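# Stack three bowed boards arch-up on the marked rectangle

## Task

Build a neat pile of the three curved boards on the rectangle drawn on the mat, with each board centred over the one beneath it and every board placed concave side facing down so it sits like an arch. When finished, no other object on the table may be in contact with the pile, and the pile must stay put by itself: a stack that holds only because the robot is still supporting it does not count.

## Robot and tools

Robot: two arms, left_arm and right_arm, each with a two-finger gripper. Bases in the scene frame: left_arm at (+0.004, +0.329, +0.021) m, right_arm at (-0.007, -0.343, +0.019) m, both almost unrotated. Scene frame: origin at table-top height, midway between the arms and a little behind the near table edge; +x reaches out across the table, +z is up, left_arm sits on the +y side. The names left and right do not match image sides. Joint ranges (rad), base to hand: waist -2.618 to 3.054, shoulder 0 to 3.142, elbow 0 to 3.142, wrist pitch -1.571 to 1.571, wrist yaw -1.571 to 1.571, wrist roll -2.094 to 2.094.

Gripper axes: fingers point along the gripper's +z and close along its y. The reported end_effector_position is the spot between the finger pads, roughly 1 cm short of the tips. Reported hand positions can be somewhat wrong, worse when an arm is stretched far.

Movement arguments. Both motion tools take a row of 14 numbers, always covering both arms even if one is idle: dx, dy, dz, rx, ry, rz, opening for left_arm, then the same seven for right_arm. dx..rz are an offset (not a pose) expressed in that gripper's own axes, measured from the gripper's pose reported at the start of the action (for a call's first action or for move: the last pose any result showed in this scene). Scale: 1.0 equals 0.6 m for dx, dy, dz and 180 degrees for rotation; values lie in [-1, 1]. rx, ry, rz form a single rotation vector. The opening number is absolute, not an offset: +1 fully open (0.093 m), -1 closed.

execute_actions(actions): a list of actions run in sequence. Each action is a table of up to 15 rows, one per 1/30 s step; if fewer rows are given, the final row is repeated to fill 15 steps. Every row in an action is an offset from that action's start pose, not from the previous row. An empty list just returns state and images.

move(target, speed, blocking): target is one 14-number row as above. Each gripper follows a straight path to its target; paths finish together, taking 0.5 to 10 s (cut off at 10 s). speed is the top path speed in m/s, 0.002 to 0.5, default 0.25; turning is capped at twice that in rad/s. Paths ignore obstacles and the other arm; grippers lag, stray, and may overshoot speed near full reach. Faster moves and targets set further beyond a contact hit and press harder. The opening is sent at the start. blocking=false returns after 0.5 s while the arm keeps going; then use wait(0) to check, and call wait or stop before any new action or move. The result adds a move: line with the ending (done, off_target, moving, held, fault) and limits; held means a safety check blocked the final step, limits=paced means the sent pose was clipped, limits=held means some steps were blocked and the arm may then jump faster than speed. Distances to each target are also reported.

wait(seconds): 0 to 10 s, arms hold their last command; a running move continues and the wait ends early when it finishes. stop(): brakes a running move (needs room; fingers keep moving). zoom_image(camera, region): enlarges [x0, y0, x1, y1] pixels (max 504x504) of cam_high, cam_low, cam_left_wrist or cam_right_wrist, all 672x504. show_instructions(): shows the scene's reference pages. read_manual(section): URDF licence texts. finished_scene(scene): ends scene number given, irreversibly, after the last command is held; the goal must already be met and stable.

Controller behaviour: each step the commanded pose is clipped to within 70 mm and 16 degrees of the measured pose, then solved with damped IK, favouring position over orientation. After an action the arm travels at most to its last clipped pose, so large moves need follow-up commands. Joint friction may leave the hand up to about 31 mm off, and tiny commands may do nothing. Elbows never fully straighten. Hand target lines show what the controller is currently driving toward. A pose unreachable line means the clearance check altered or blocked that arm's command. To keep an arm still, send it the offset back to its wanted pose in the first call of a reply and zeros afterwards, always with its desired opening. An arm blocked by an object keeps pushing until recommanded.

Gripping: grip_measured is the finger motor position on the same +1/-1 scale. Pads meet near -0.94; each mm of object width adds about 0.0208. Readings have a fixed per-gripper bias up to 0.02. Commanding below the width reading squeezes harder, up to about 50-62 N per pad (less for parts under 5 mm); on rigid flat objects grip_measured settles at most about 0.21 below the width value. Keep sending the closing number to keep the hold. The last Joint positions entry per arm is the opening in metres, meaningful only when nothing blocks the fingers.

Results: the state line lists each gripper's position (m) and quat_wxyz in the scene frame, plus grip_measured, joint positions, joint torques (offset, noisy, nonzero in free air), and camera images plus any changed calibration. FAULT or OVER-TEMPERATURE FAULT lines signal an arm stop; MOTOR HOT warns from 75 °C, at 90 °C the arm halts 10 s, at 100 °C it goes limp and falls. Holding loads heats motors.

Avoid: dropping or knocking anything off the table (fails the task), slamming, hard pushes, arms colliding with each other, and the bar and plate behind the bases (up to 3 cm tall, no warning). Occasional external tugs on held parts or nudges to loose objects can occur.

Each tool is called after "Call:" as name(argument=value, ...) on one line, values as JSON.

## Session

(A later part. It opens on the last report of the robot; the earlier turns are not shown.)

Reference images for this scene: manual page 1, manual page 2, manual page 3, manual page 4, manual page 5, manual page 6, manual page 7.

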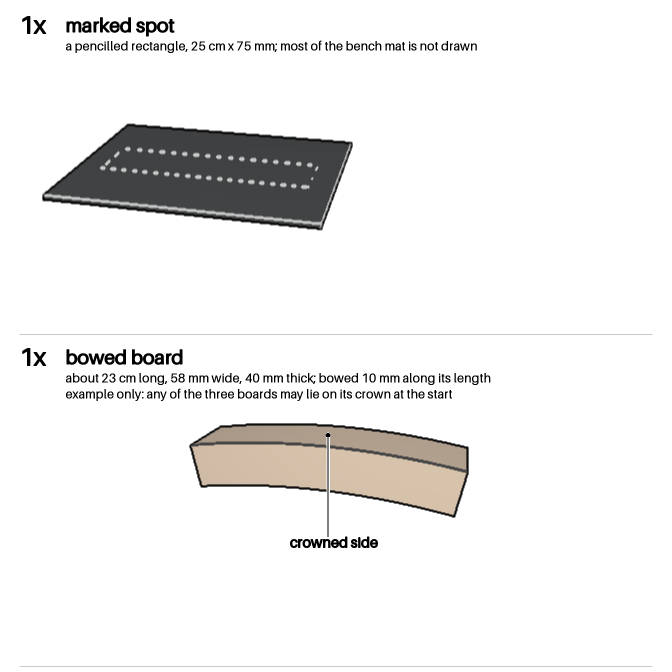

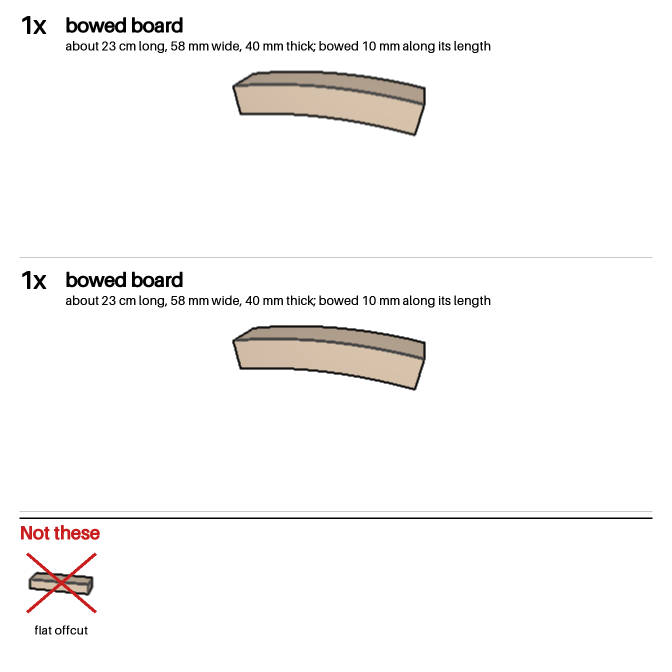

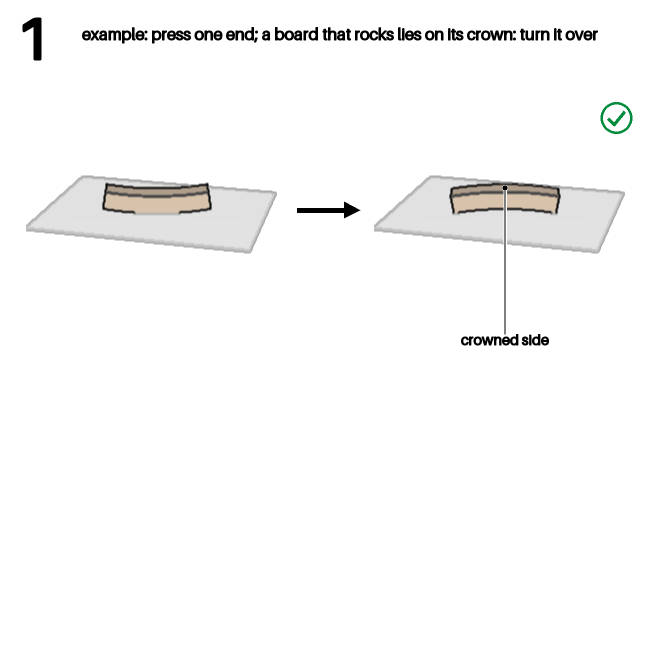

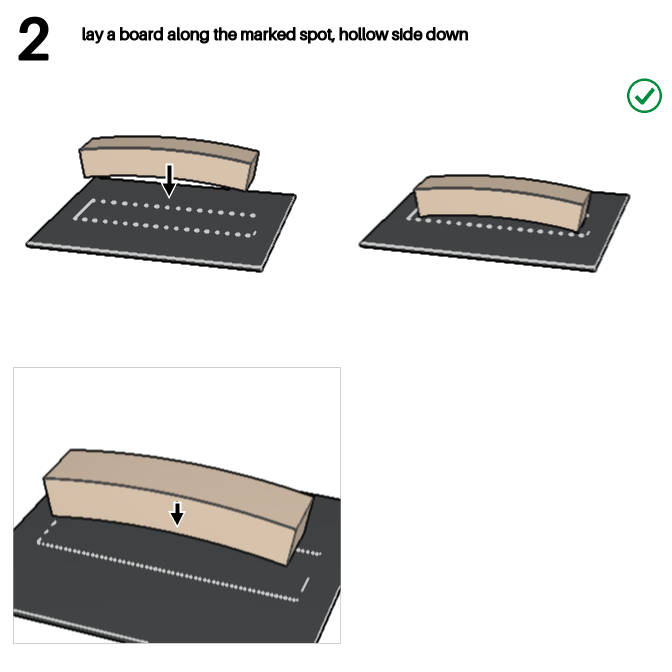

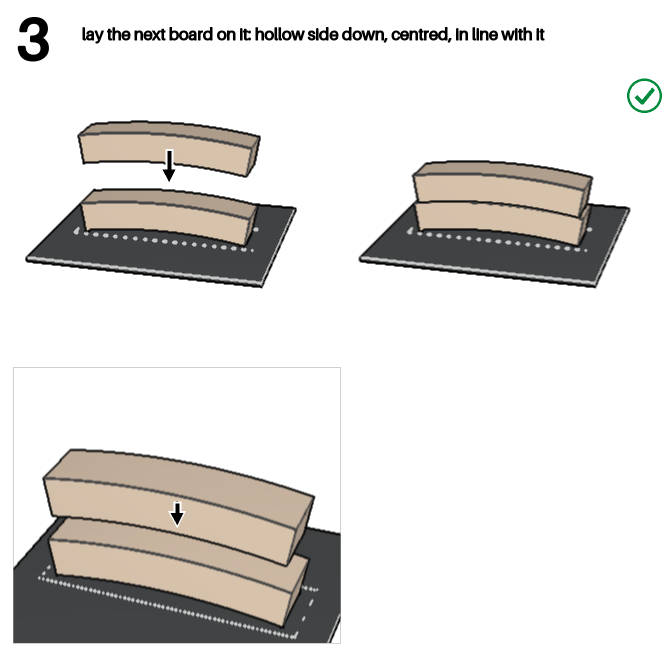

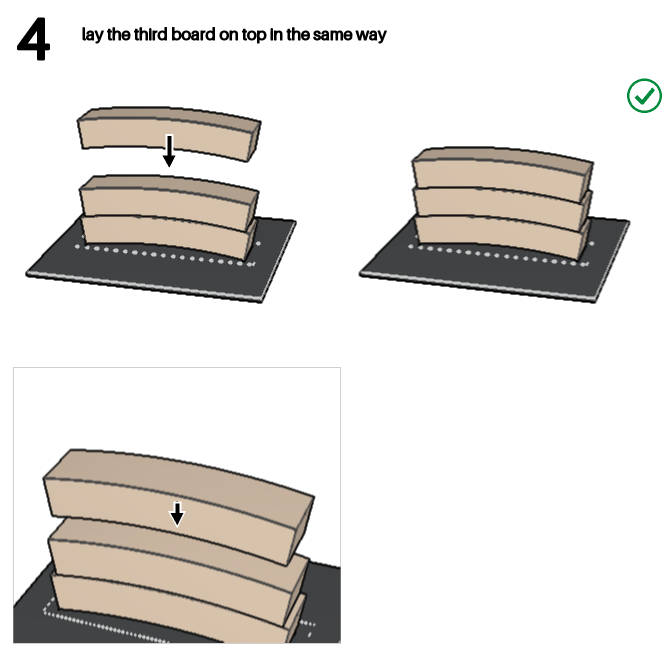

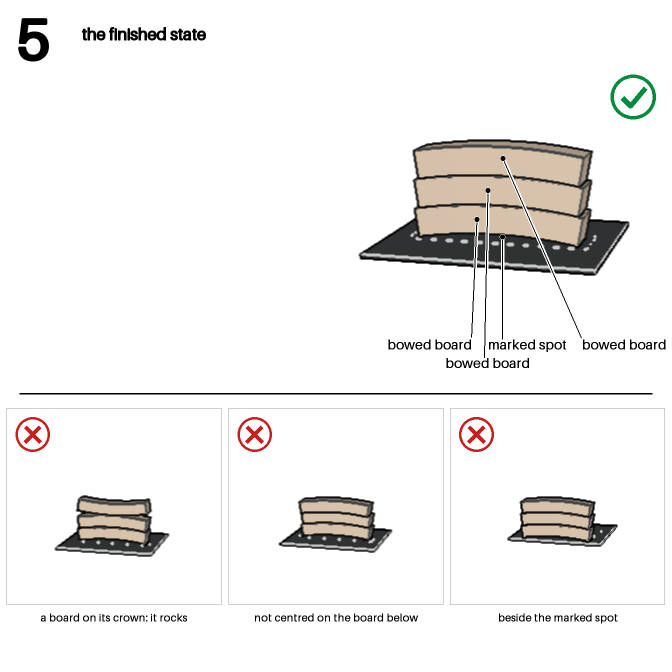

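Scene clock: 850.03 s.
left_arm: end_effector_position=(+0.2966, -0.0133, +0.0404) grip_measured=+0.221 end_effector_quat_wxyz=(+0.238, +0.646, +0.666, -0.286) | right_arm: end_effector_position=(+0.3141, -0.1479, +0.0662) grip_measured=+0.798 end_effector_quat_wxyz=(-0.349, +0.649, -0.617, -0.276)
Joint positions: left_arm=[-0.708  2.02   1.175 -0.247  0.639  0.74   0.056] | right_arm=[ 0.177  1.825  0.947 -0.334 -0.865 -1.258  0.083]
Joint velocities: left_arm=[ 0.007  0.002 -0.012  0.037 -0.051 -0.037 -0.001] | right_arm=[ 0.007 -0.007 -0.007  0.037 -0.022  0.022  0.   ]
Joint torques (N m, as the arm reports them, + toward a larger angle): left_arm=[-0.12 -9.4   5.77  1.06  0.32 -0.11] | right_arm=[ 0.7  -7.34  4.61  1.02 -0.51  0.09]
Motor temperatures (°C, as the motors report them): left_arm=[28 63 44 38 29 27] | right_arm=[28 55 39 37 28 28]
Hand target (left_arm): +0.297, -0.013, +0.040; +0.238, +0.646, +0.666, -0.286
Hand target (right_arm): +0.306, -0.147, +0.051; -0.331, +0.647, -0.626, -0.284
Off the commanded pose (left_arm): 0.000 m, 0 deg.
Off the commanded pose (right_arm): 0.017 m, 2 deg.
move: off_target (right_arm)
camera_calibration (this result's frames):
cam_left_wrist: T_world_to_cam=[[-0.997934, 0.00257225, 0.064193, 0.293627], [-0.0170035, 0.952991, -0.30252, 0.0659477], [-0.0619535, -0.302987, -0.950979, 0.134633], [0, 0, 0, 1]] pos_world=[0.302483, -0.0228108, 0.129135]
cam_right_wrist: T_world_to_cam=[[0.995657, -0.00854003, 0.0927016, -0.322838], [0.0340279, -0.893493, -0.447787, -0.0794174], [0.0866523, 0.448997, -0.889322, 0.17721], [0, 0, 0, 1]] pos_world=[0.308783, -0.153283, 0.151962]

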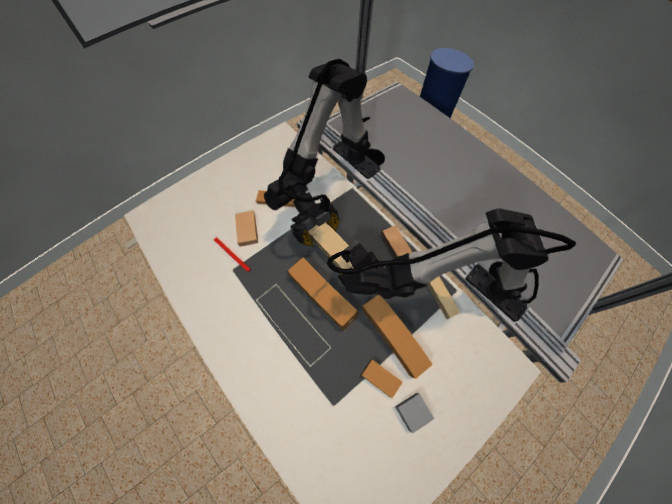

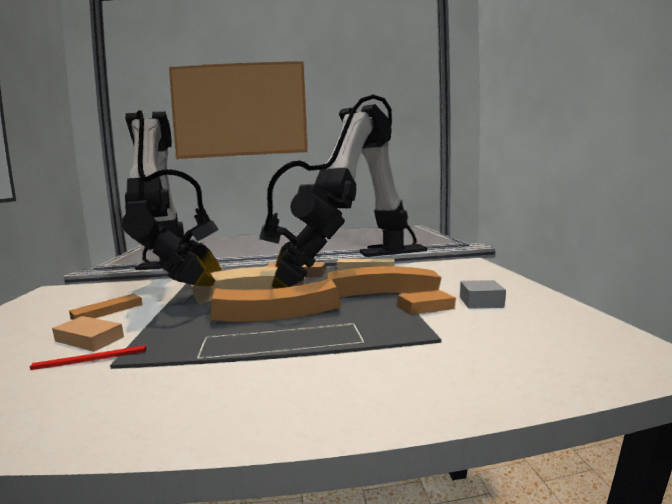

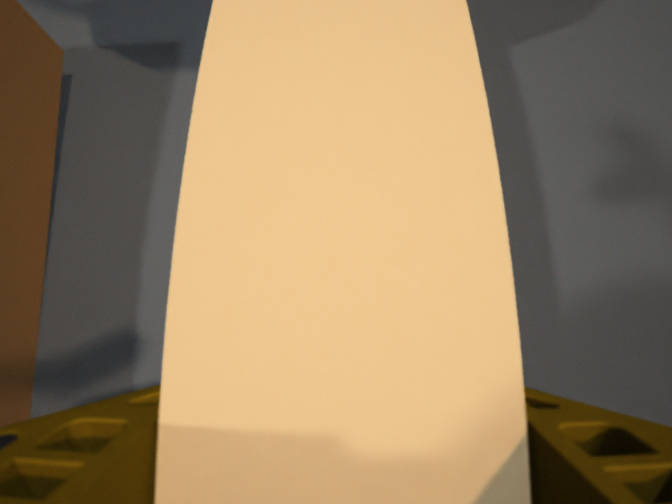

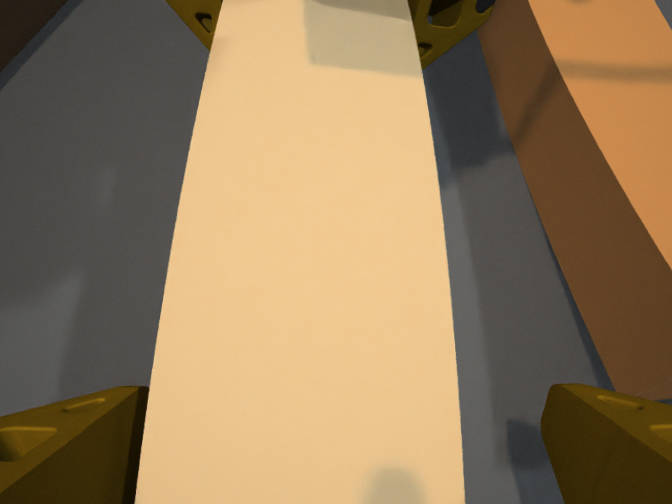

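Call:
move(target=[0,0,0,0,0,0,-0.3, 0.03,0.03,0.028,-0.02,0,0,0.8], speed=0.04)

Call:
move(target=[0,0,0,0,0,0,-0.3, 0,0,0,0,0,0,-0.3])

Call:
move(target=[-0.115,-0.008,-0.125,0,0,0,-0.3, -0.13,-0.008,-0.104,0,0,0,-0.3], speed=0.05)

Scene clock: 856.00 s.
left_arm: end_effector_position=(+0.2966, -0.0133, +0.0404) grip_measured=+0.221 end_effector_quat_wxyz=(+0.238, +0.646, +0.666, -0.286) | right_arm: end_effector_position=(+0.3115, -0.1477, +0.0544) grip_measured=+0.798 end_effector_quat_wxyz=(-0.344, +0.660, -0.607, -0.279)
Joint positions: left_arm=[-0.708  2.02   1.175 -0.247  0.639  0.74   0.056] | right_arm=[ 0.177  1.863  0.947 -0.331 -0.871 -1.306  0.083]
Joint velocities: left_arm=[ 0.002 -0.002  0.017 -0.051  0.007  0.022  0.   ] | right_arm=[-0.007  0.002 -0.007  0.007  0.037  0.022  0.   ]
Joint torques (N m, as the arm reports them, + toward a larger angle): left_arm=[ 0.09 -9.17  5.87  1.06  0.28 -0.1 ] | right_arm=[ 0.5  -7.47  4.11  0.89 -0.74  0.02]
Motor temperatures (°C, as the motors report them): left_arm=[28 63 44 38 29 27] | right_arm=[28 54 39 37 28 28]
Hand target (left_arm): +0.297, -0.013, +0.040; +0.238, +0.646, +0.666, -0.286
Hand target (right_arm): +0.299, -0.146, +0.040; -0.328, +0.659, -0.609, -0.295
Off the commanded pose (left_arm): 0.000 m, 0 deg.
Off the commanded pose (right_arm): 0.019 m, 3 deg.
move: off_target (right_arm)
camera_calibration (this result's frames):
cam_left_wrist: T_world_to_cam=[[-0.997934, 0.00257225, 0.064193, 0.293627], [-0.0170035, 0.952991, -0.30252, 0.0659477], [-0.0619535, -0.302987, -0.950979, 0.134633], [0, 0, 0, 1]] pos_world=[0.302483, -0.0228108, 0.129135]
cam_right_wrist: T_world_to_cam=[[0.995107, 0.0233082, 0.0960132, -0.314503], [0.0637082, -0.894143, -0.443227, -0.094084], [0.0755187, 0.447175, -0.891253, 0.17015], [0, 0, 0, 1]] pos_world=[0.306109, -0.152881, 0.140143]

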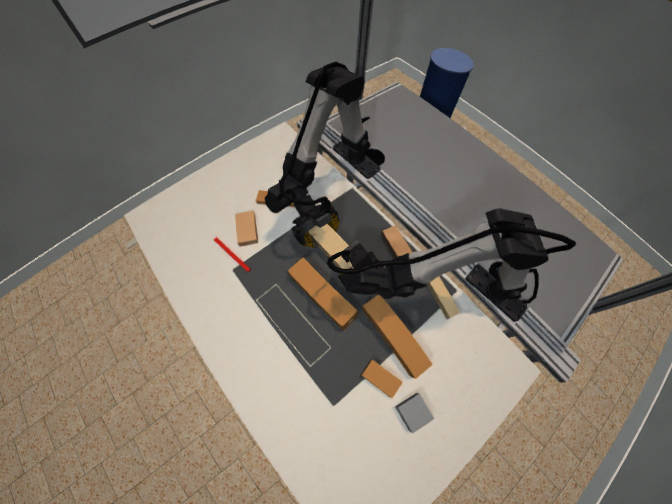

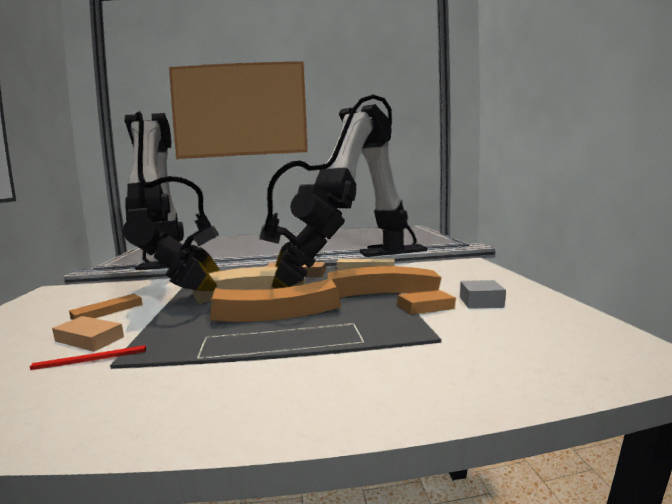

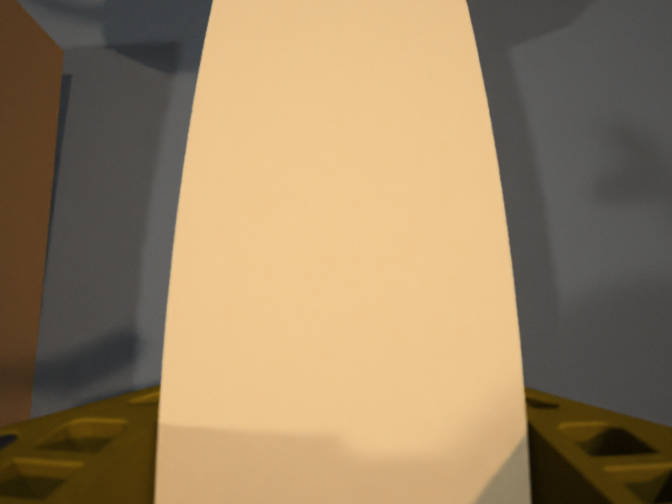

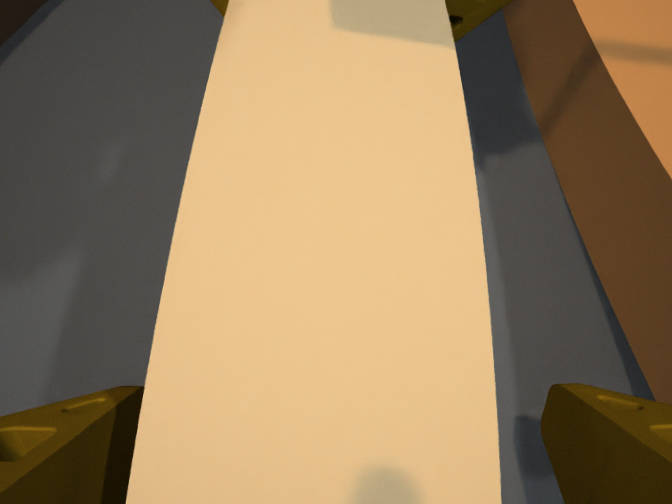

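Scene clock: 856.50 s.
left_arm: end_effector_position=(+0.2975, -0.0132, +0.0404) grip_measured=+0.221 end_effector_quat_wxyz=(+0.238, +0.644, +0.669, -0.286) | right_arm: end_effector_position=(+0.3080, -0.1480, +0.0536) grip_measured=+0.215 end_effector_quat_wxyz=(-0.338, +0.657, -0.610, -0.286)
Joint positions: left_arm=[-0.707  2.02   1.175 -0.245  0.637  0.733  0.056] | right_arm=[ 0.177  1.863  0.946 -0.348 -0.874 -1.305  0.056]
Joint velocities: left_arm=[-0.017  0.002  0.002 -0.051  0.007 -0.066 -0.   ] | right_arm=[-0.012 -0.002  0.012 -0.037 -0.037 -0.037  0.001]
Joint torques (N m, as the arm reports them, + toward a larger angle): left_arm=[-0.21 -9.56  5.95  1.02  0.35  0.02] | right_arm=[-0.22 -9.33  5.91  0.94 -0.51  0.02]
Motor temperatures (°C, as the motors report them): left_arm=[28 63 44 38 29 27] | right_arm=[28 54 39 37 28 28]
Hand target (left_arm): +0.297, -0.013, +0.040; +0.238, +0.646, +0.666, -0.286
Hand target (right_arm): +0.312, -0.148, +0.055; -0.344, +0.660, -0.607, -0.279
Off the commanded pose (left_arm): 0.001 m, 0 deg.
Off the commanded pose (right_arm): 0.004 m, 1 deg.
move: done
camera_calibration (this result's frames):
cam_left_wrist: T_world_to_cam=[[-0.997823, -0.00444924, 0.0658044, 0.294358], [-0.0241722, 0.952969, -0.302101, 0.067989], [-0.0613655, -0.303034, -0.951002, 0.134609], [0, 0, 0, 1]] pos_world=[0.303621, -0.0226905, 0.129183]
cam_right_wrist: T_world_to_cam=[[0.996782, 0.0238835, 0.0765244, -0.310302], [0.0555415, -0.894098, -0.444415, -0.0918688], [0.0578061, 0.447235, -0.892547, 0.175378], [0, 0, 0, 1]] pos_world=[0.304268, -0.153164, 0.139451]

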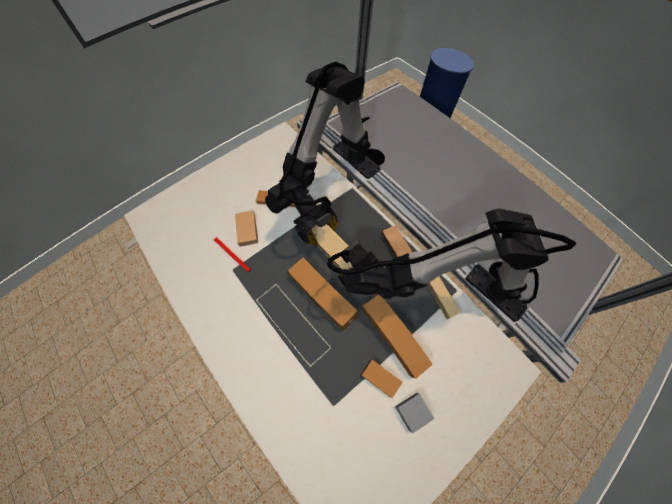

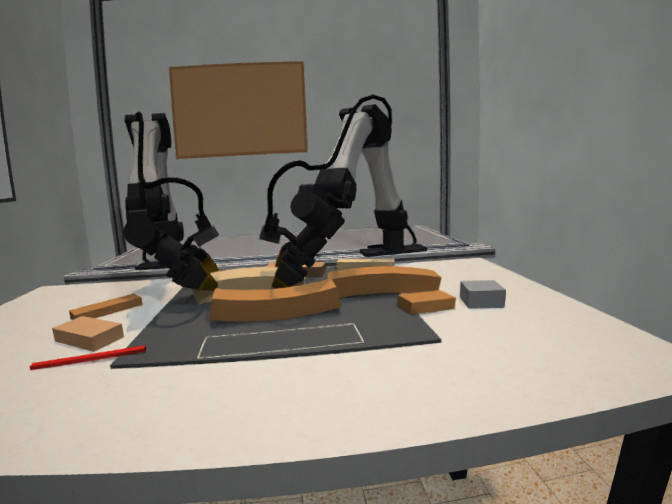

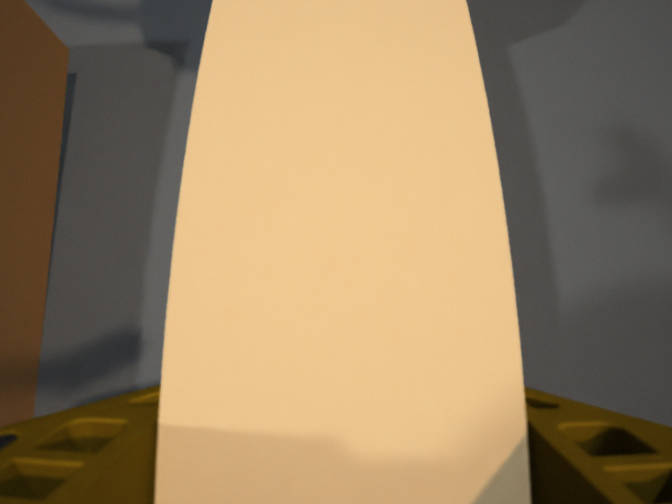

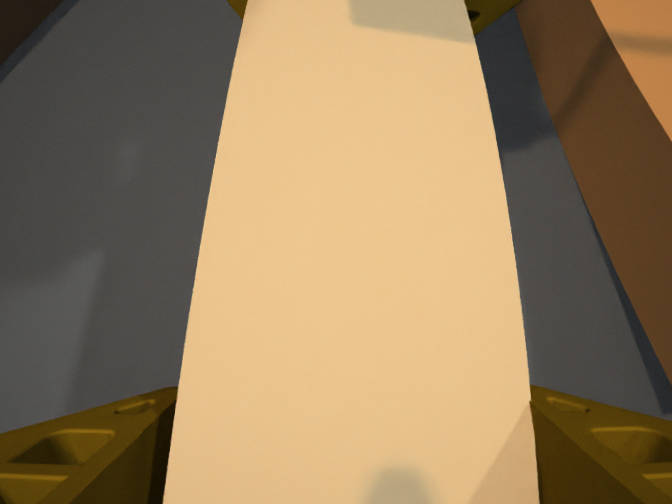

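Scene clock: 858.83 s.
left_arm: end_effector_position=(+0.2945, -0.0153, +0.1257) grip_measured=+0.221 end_effector_quat_wxyz=(+0.226, +0.642, +0.671, -0.294) | right_arm: end_effector_position=(+0.3015, -0.1503, +0.1388) grip_measured=+0.215 end_effector_quat_wxyz=(-0.326, +0.652, -0.619, -0.292)
Joint positions: left_arm=[-0.708  1.893  1.375 -0.597  0.651  0.731  0.056] | right_arm=[ 0.177  1.688  1.124 -0.728 -0.868 -1.296  0.056]
Joint velocities: left_arm=[-0.002  0.007  0.012 -0.037 -0.051  0.051  0.001] | right_arm=[-0.002  0.002 -0.012 -0.022 -0.022  0.037 -0.001]
Joint torques (N m, as the arm reports them, + toward a larger angle): left_arm=[  1.12 -10.69   8.71   0.75   0.24   0.05] | right_arm=[ -0.01 -10.5    8.76   0.57  -0.69  -0.08]
Motor temperatures (°C, as the motors report them): left_arm=[28 63 45 38 29 27] | right_arm=[28 54 39 37 28 28]
Hand target (left_arm): +0.301, -0.012, +0.141; +0.239, +0.643, +0.669, -0.286
Hand target (right_arm): +0.303, -0.149, +0.154; -0.338, +0.657, -0.610, -0.286
Off the commanded pose (left_arm): 0.018 m, 2 deg.
Off the commanded pose (right_arm): 0.015 m, 2 deg.
move: off_target (left_arm, right_arm)
camera_calibration (this result's frames):
cam_left_wrist: T_world_to_cam=[[-0.995424, 0.000182992, 0.095552, 0.281312], [-0.0282031, 0.954884, -0.295638, 0.0960638], [-0.0912952, -0.29698, -0.950509, 0.223681], [0, 0, 0, 1]] pos_world=[0.303155, -0.0253523, 0.214131]
cam_right_wrist: T_world_to_cam=[[0.998812, 0.0179902, 0.0452849, -0.307454], [0.0359688, -0.899167, -0.436125, -0.0516522], [0.0328727, 0.437235, -0.898746, 0.259659], [0, 0, 0, 1]] pos_world=[0.300411, -0.154445, 0.224763]

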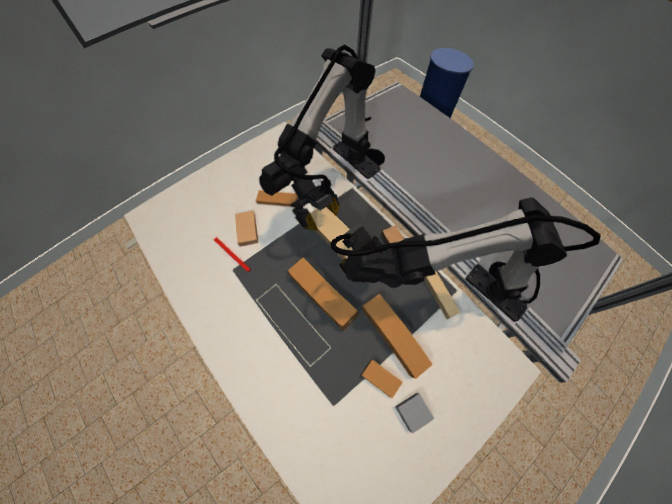

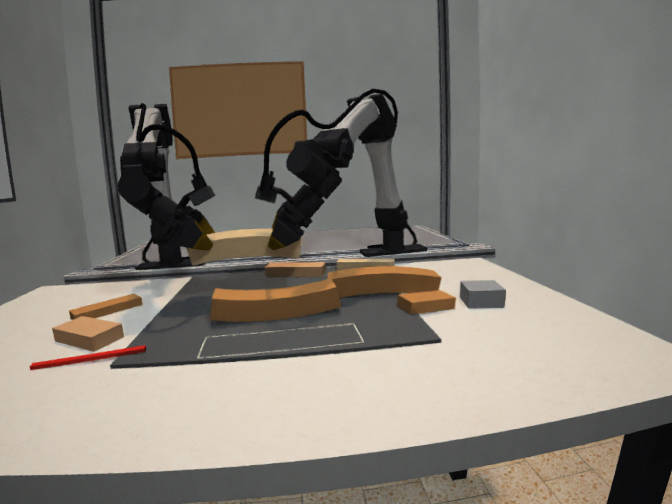

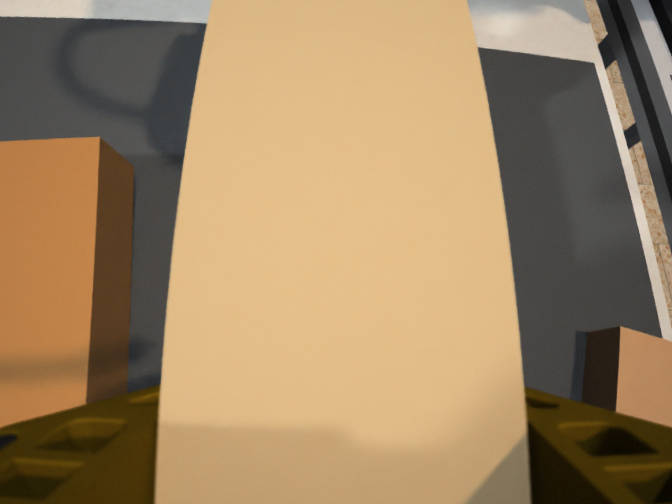

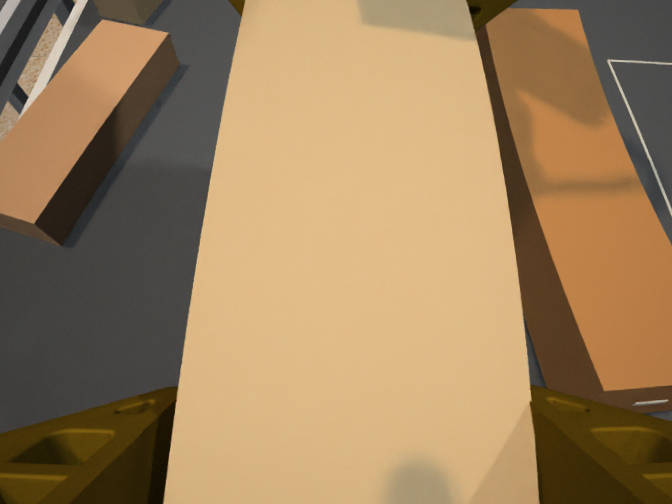

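Call:
move(target=[0.057,0.358,-0.128,0,0,0,-0.3, -0.069,-0.39,0.10,0,0,0,-0.3], speed=0.06)

Scene clock: 869.90 s.
left_arm: end_effector_position=(+0.5082, +0.0647, +0.1202) grip_measured=+0.221 end_effector_quat_wxyz=(+0.261, +0.639, +0.672, -0.267) | right_arm: end_effector_position=(+0.5181, -0.0710, +0.1382) grip_measured=+0.215 end_effector_quat_wxyz=(-0.350, +0.669, -0.597, -0.270)
Joint positions: left_arm=[-0.35   2.75   2.819 -1.367  0.741  1.134  0.056] | right_arm=[ 0.244  2.762  2.841 -1.245 -0.841 -1.239  0.056]
Joint velocities: left_arm=[-0.002 -0.012 -0.017  0.007  0.037 -0.051 -0.   ] | right_arm=[-0.022 -0.017  0.002 -0.007 -0.007  0.081  0.   ]
Joint torques (N m, as the arm reports them, + toward a larger angle): left_arm=[  0.19 -14.25   8.17   0.8    0.66  -0.59] | right_arm=[ -0.84 -16.9    9.25   1.48  -0.66   1.19]
Motor temperatures (°C, as the motors report them): left_arm=[28 65 46 37 29 27] | right_arm=[28 54 40 37 28 28]
Hand target (left_arm): +0.512, +0.062, +0.136; +0.276, +0.623, +0.678, -0.275
Hand target (right_arm): +0.530, -0.072, +0.149; -0.363, +0.636, -0.623, -0.274
Off the commanded pose (left_arm): 0.016 m, 5 deg.
Off the commanded pose (right_arm): 0.019 m, 5 deg.
elbow stopped short (left arm): the move would have taken joint 3 (elbow) straighter than the controller allows; a more bent joint 3 avoids this.
elbow stopped short (right arm): the move would have taken joint 3 (elbow) straighter than the controller allows; a more bent joint 3 avoids this.
move: off_target (left_arm, right_arm)
camera_calibration (this result's frames):
cam_left_wrist: T_world_to_cam=[[-0.9992, -0.0369153, 0.0153781, 0.508579], [-0.0398561, 0.950745, -0.307401, 0.0317328], [-0.00327282, -0.307768, -0.951456, 0.217851], [0, 0, 0, 1]] pos_world=[0.51015, 0.0556521, 0.209209]
cam_right_wrist: T_world_to_cam=[[0.991032, 0.0388648, 0.12785, -0.531088], [0.091441, -0.894918, -0.436761, -0.0167916], [0.0974411, 0.444535, -0.890446, 0.183271], [0, 0, 0, 1]] pos_world=[0.510002, -0.0758567, 0.223759]

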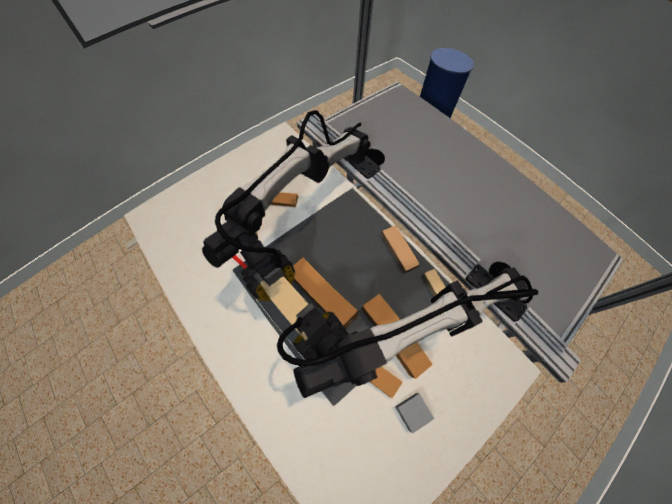

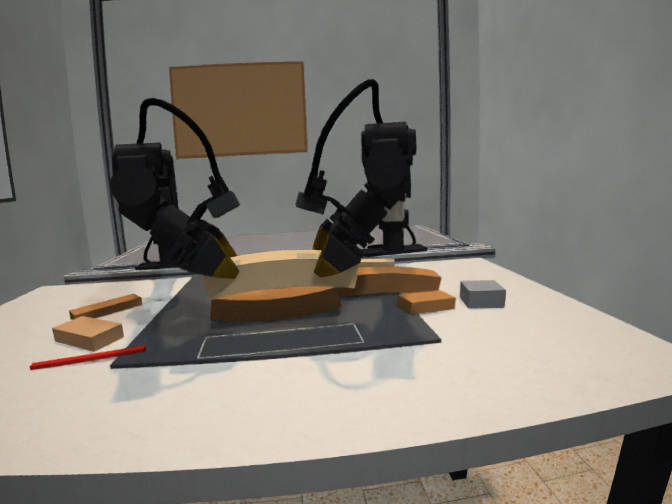

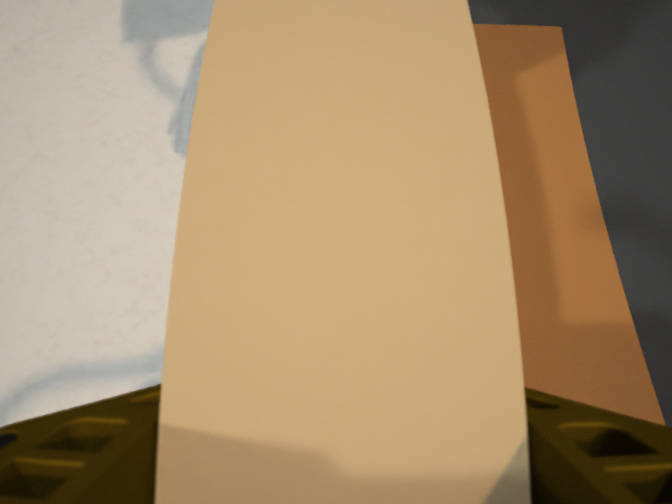

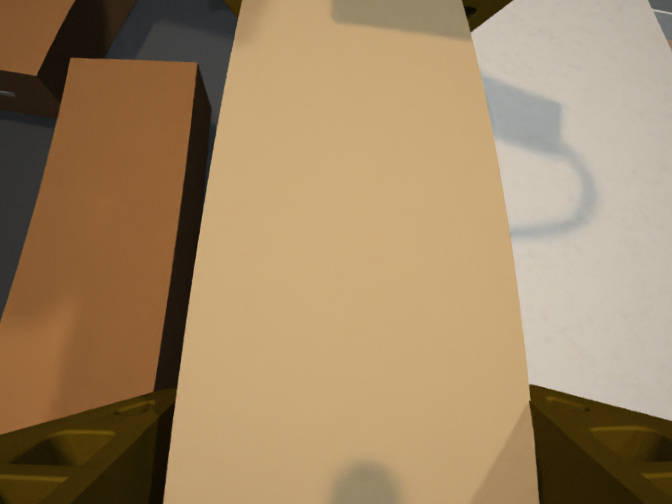

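Call:
move(target=[0.068,0,0.072,0,0,0,-0.3, 0.08,-0.005,0.062,0,0,0,-0.3], speed=0.04)

Call:
zoom_image(camera="cam_low", region=[150, 220, 450, 380])

Scene clock: 875.60 s.
left_arm: end_effector_position=(+0.5075, +0.0633, +0.0525) grip_measured=+0.221 end_effector_quat_wxyz=(+0.257, +0.628, +0.679, -0.282) | right_arm: end_effector_position=(+0.5217, -0.0713, +0.0754) grip_measured=+0.215 end_effector_quat_wxyz=(-0.324, +0.679, -0.599, -0.275)
Joint positions: left_arm=[-0.35   2.664  2.37  -1.015  0.762  1.106  0.056] | right_arm=[ 0.244  2.875  2.841 -1.213 -0.826 -1.29   0.056]
Joint velocities: left_arm=[ 0.012  0.017 -0.027 -0.051  0.007  0.007  0.   ] | right_arm=[ 0.017  0.002 -0.012  0.007 -0.022 -0.037  0.001]
Joint torques (N m, as the arm reports them, + toward a larger angle): left_arm=[ -0.33 -16.05   4.76   0.61   0.17   0.13] | right_arm=[ -0.86 -17.6    6.6    1.26  -0.86   0.19]
Motor temperatures (°C, as the motors report them): left_arm=[28 69 46 37 29 27] | right_arm=[28 57 40 37 28 29]
Hand target (left_arm): +0.506, +0.064, +0.061; +0.260, +0.640, +0.672, -0.268
Hand target (right_arm): +0.530, -0.071, +0.079; -0.342, +0.673, -0.595, -0.274
Off the commanded pose (left_arm): 0.008 m, 2 deg.
Off the commanded pose (right_arm): 0.009 m, 3 deg.
move: off_target (right_arm)
camera_calibration (this result's frames):
cam_left_wrist: T_world_to_cam=[[-0.997465, -0.050447, 0.0501869, 0.506957], [-0.0639717, 0.944592, -0.321951, 0.0256212], [-0.0311647, -0.324346, -0.945425, 0.167891], [0, 0, 0, 1]] pos_world=[0.512543, 0.0558278, 0.141535]
cam_right_wrist: T_world_to_cam=[[0.993259, 0.0699047, 0.0924657, -0.522909], [0.101758, -0.907865, -0.406726, -0.0533693], [0.0555144, 0.413393, -0.908859, 0.14814], [0, 0, 0, 1]] pos_world=[0.516591, -0.0731382, 0.161282]

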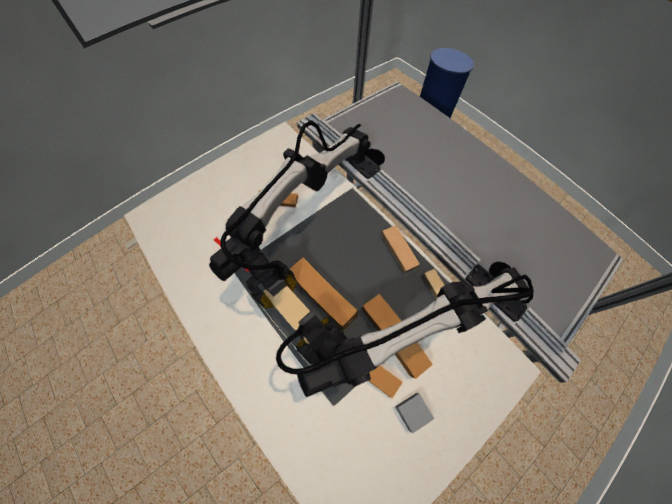

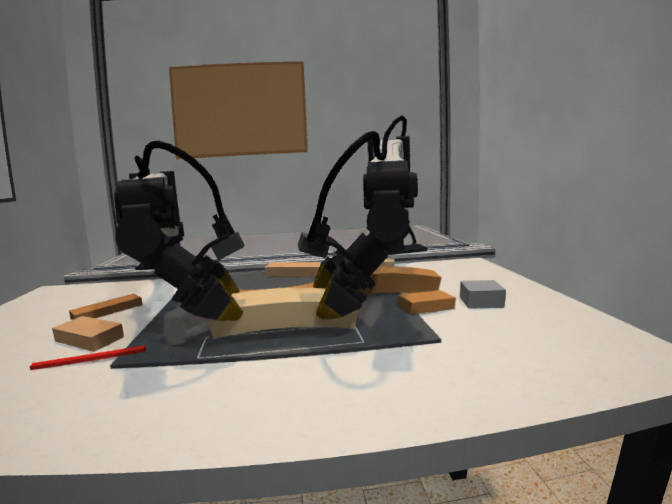

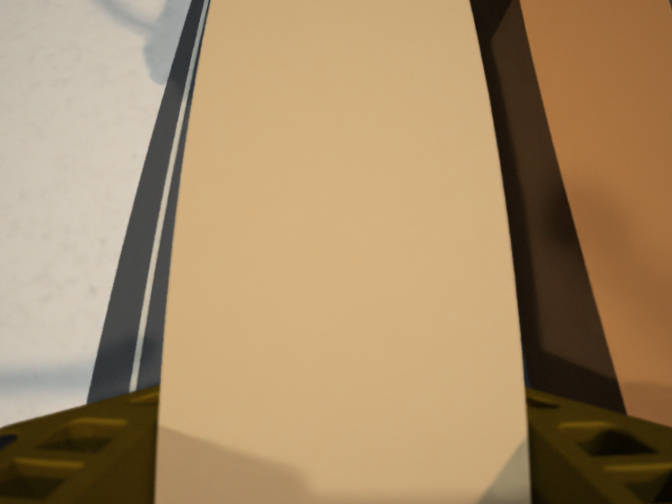

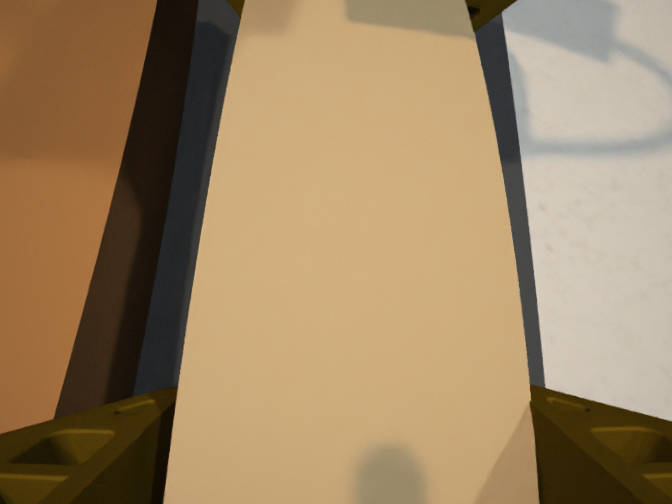

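Region (150, 220, 450, 380) of cam_low's 672x504 image, scaled by 1.680, with more detail than that image has; it fills the top 269 rows of this view, and the rest is white.

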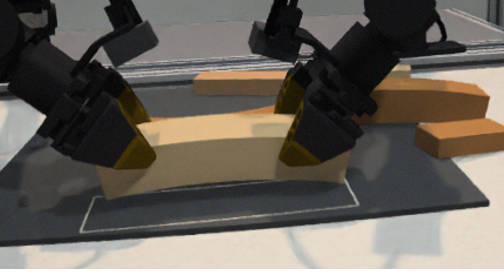

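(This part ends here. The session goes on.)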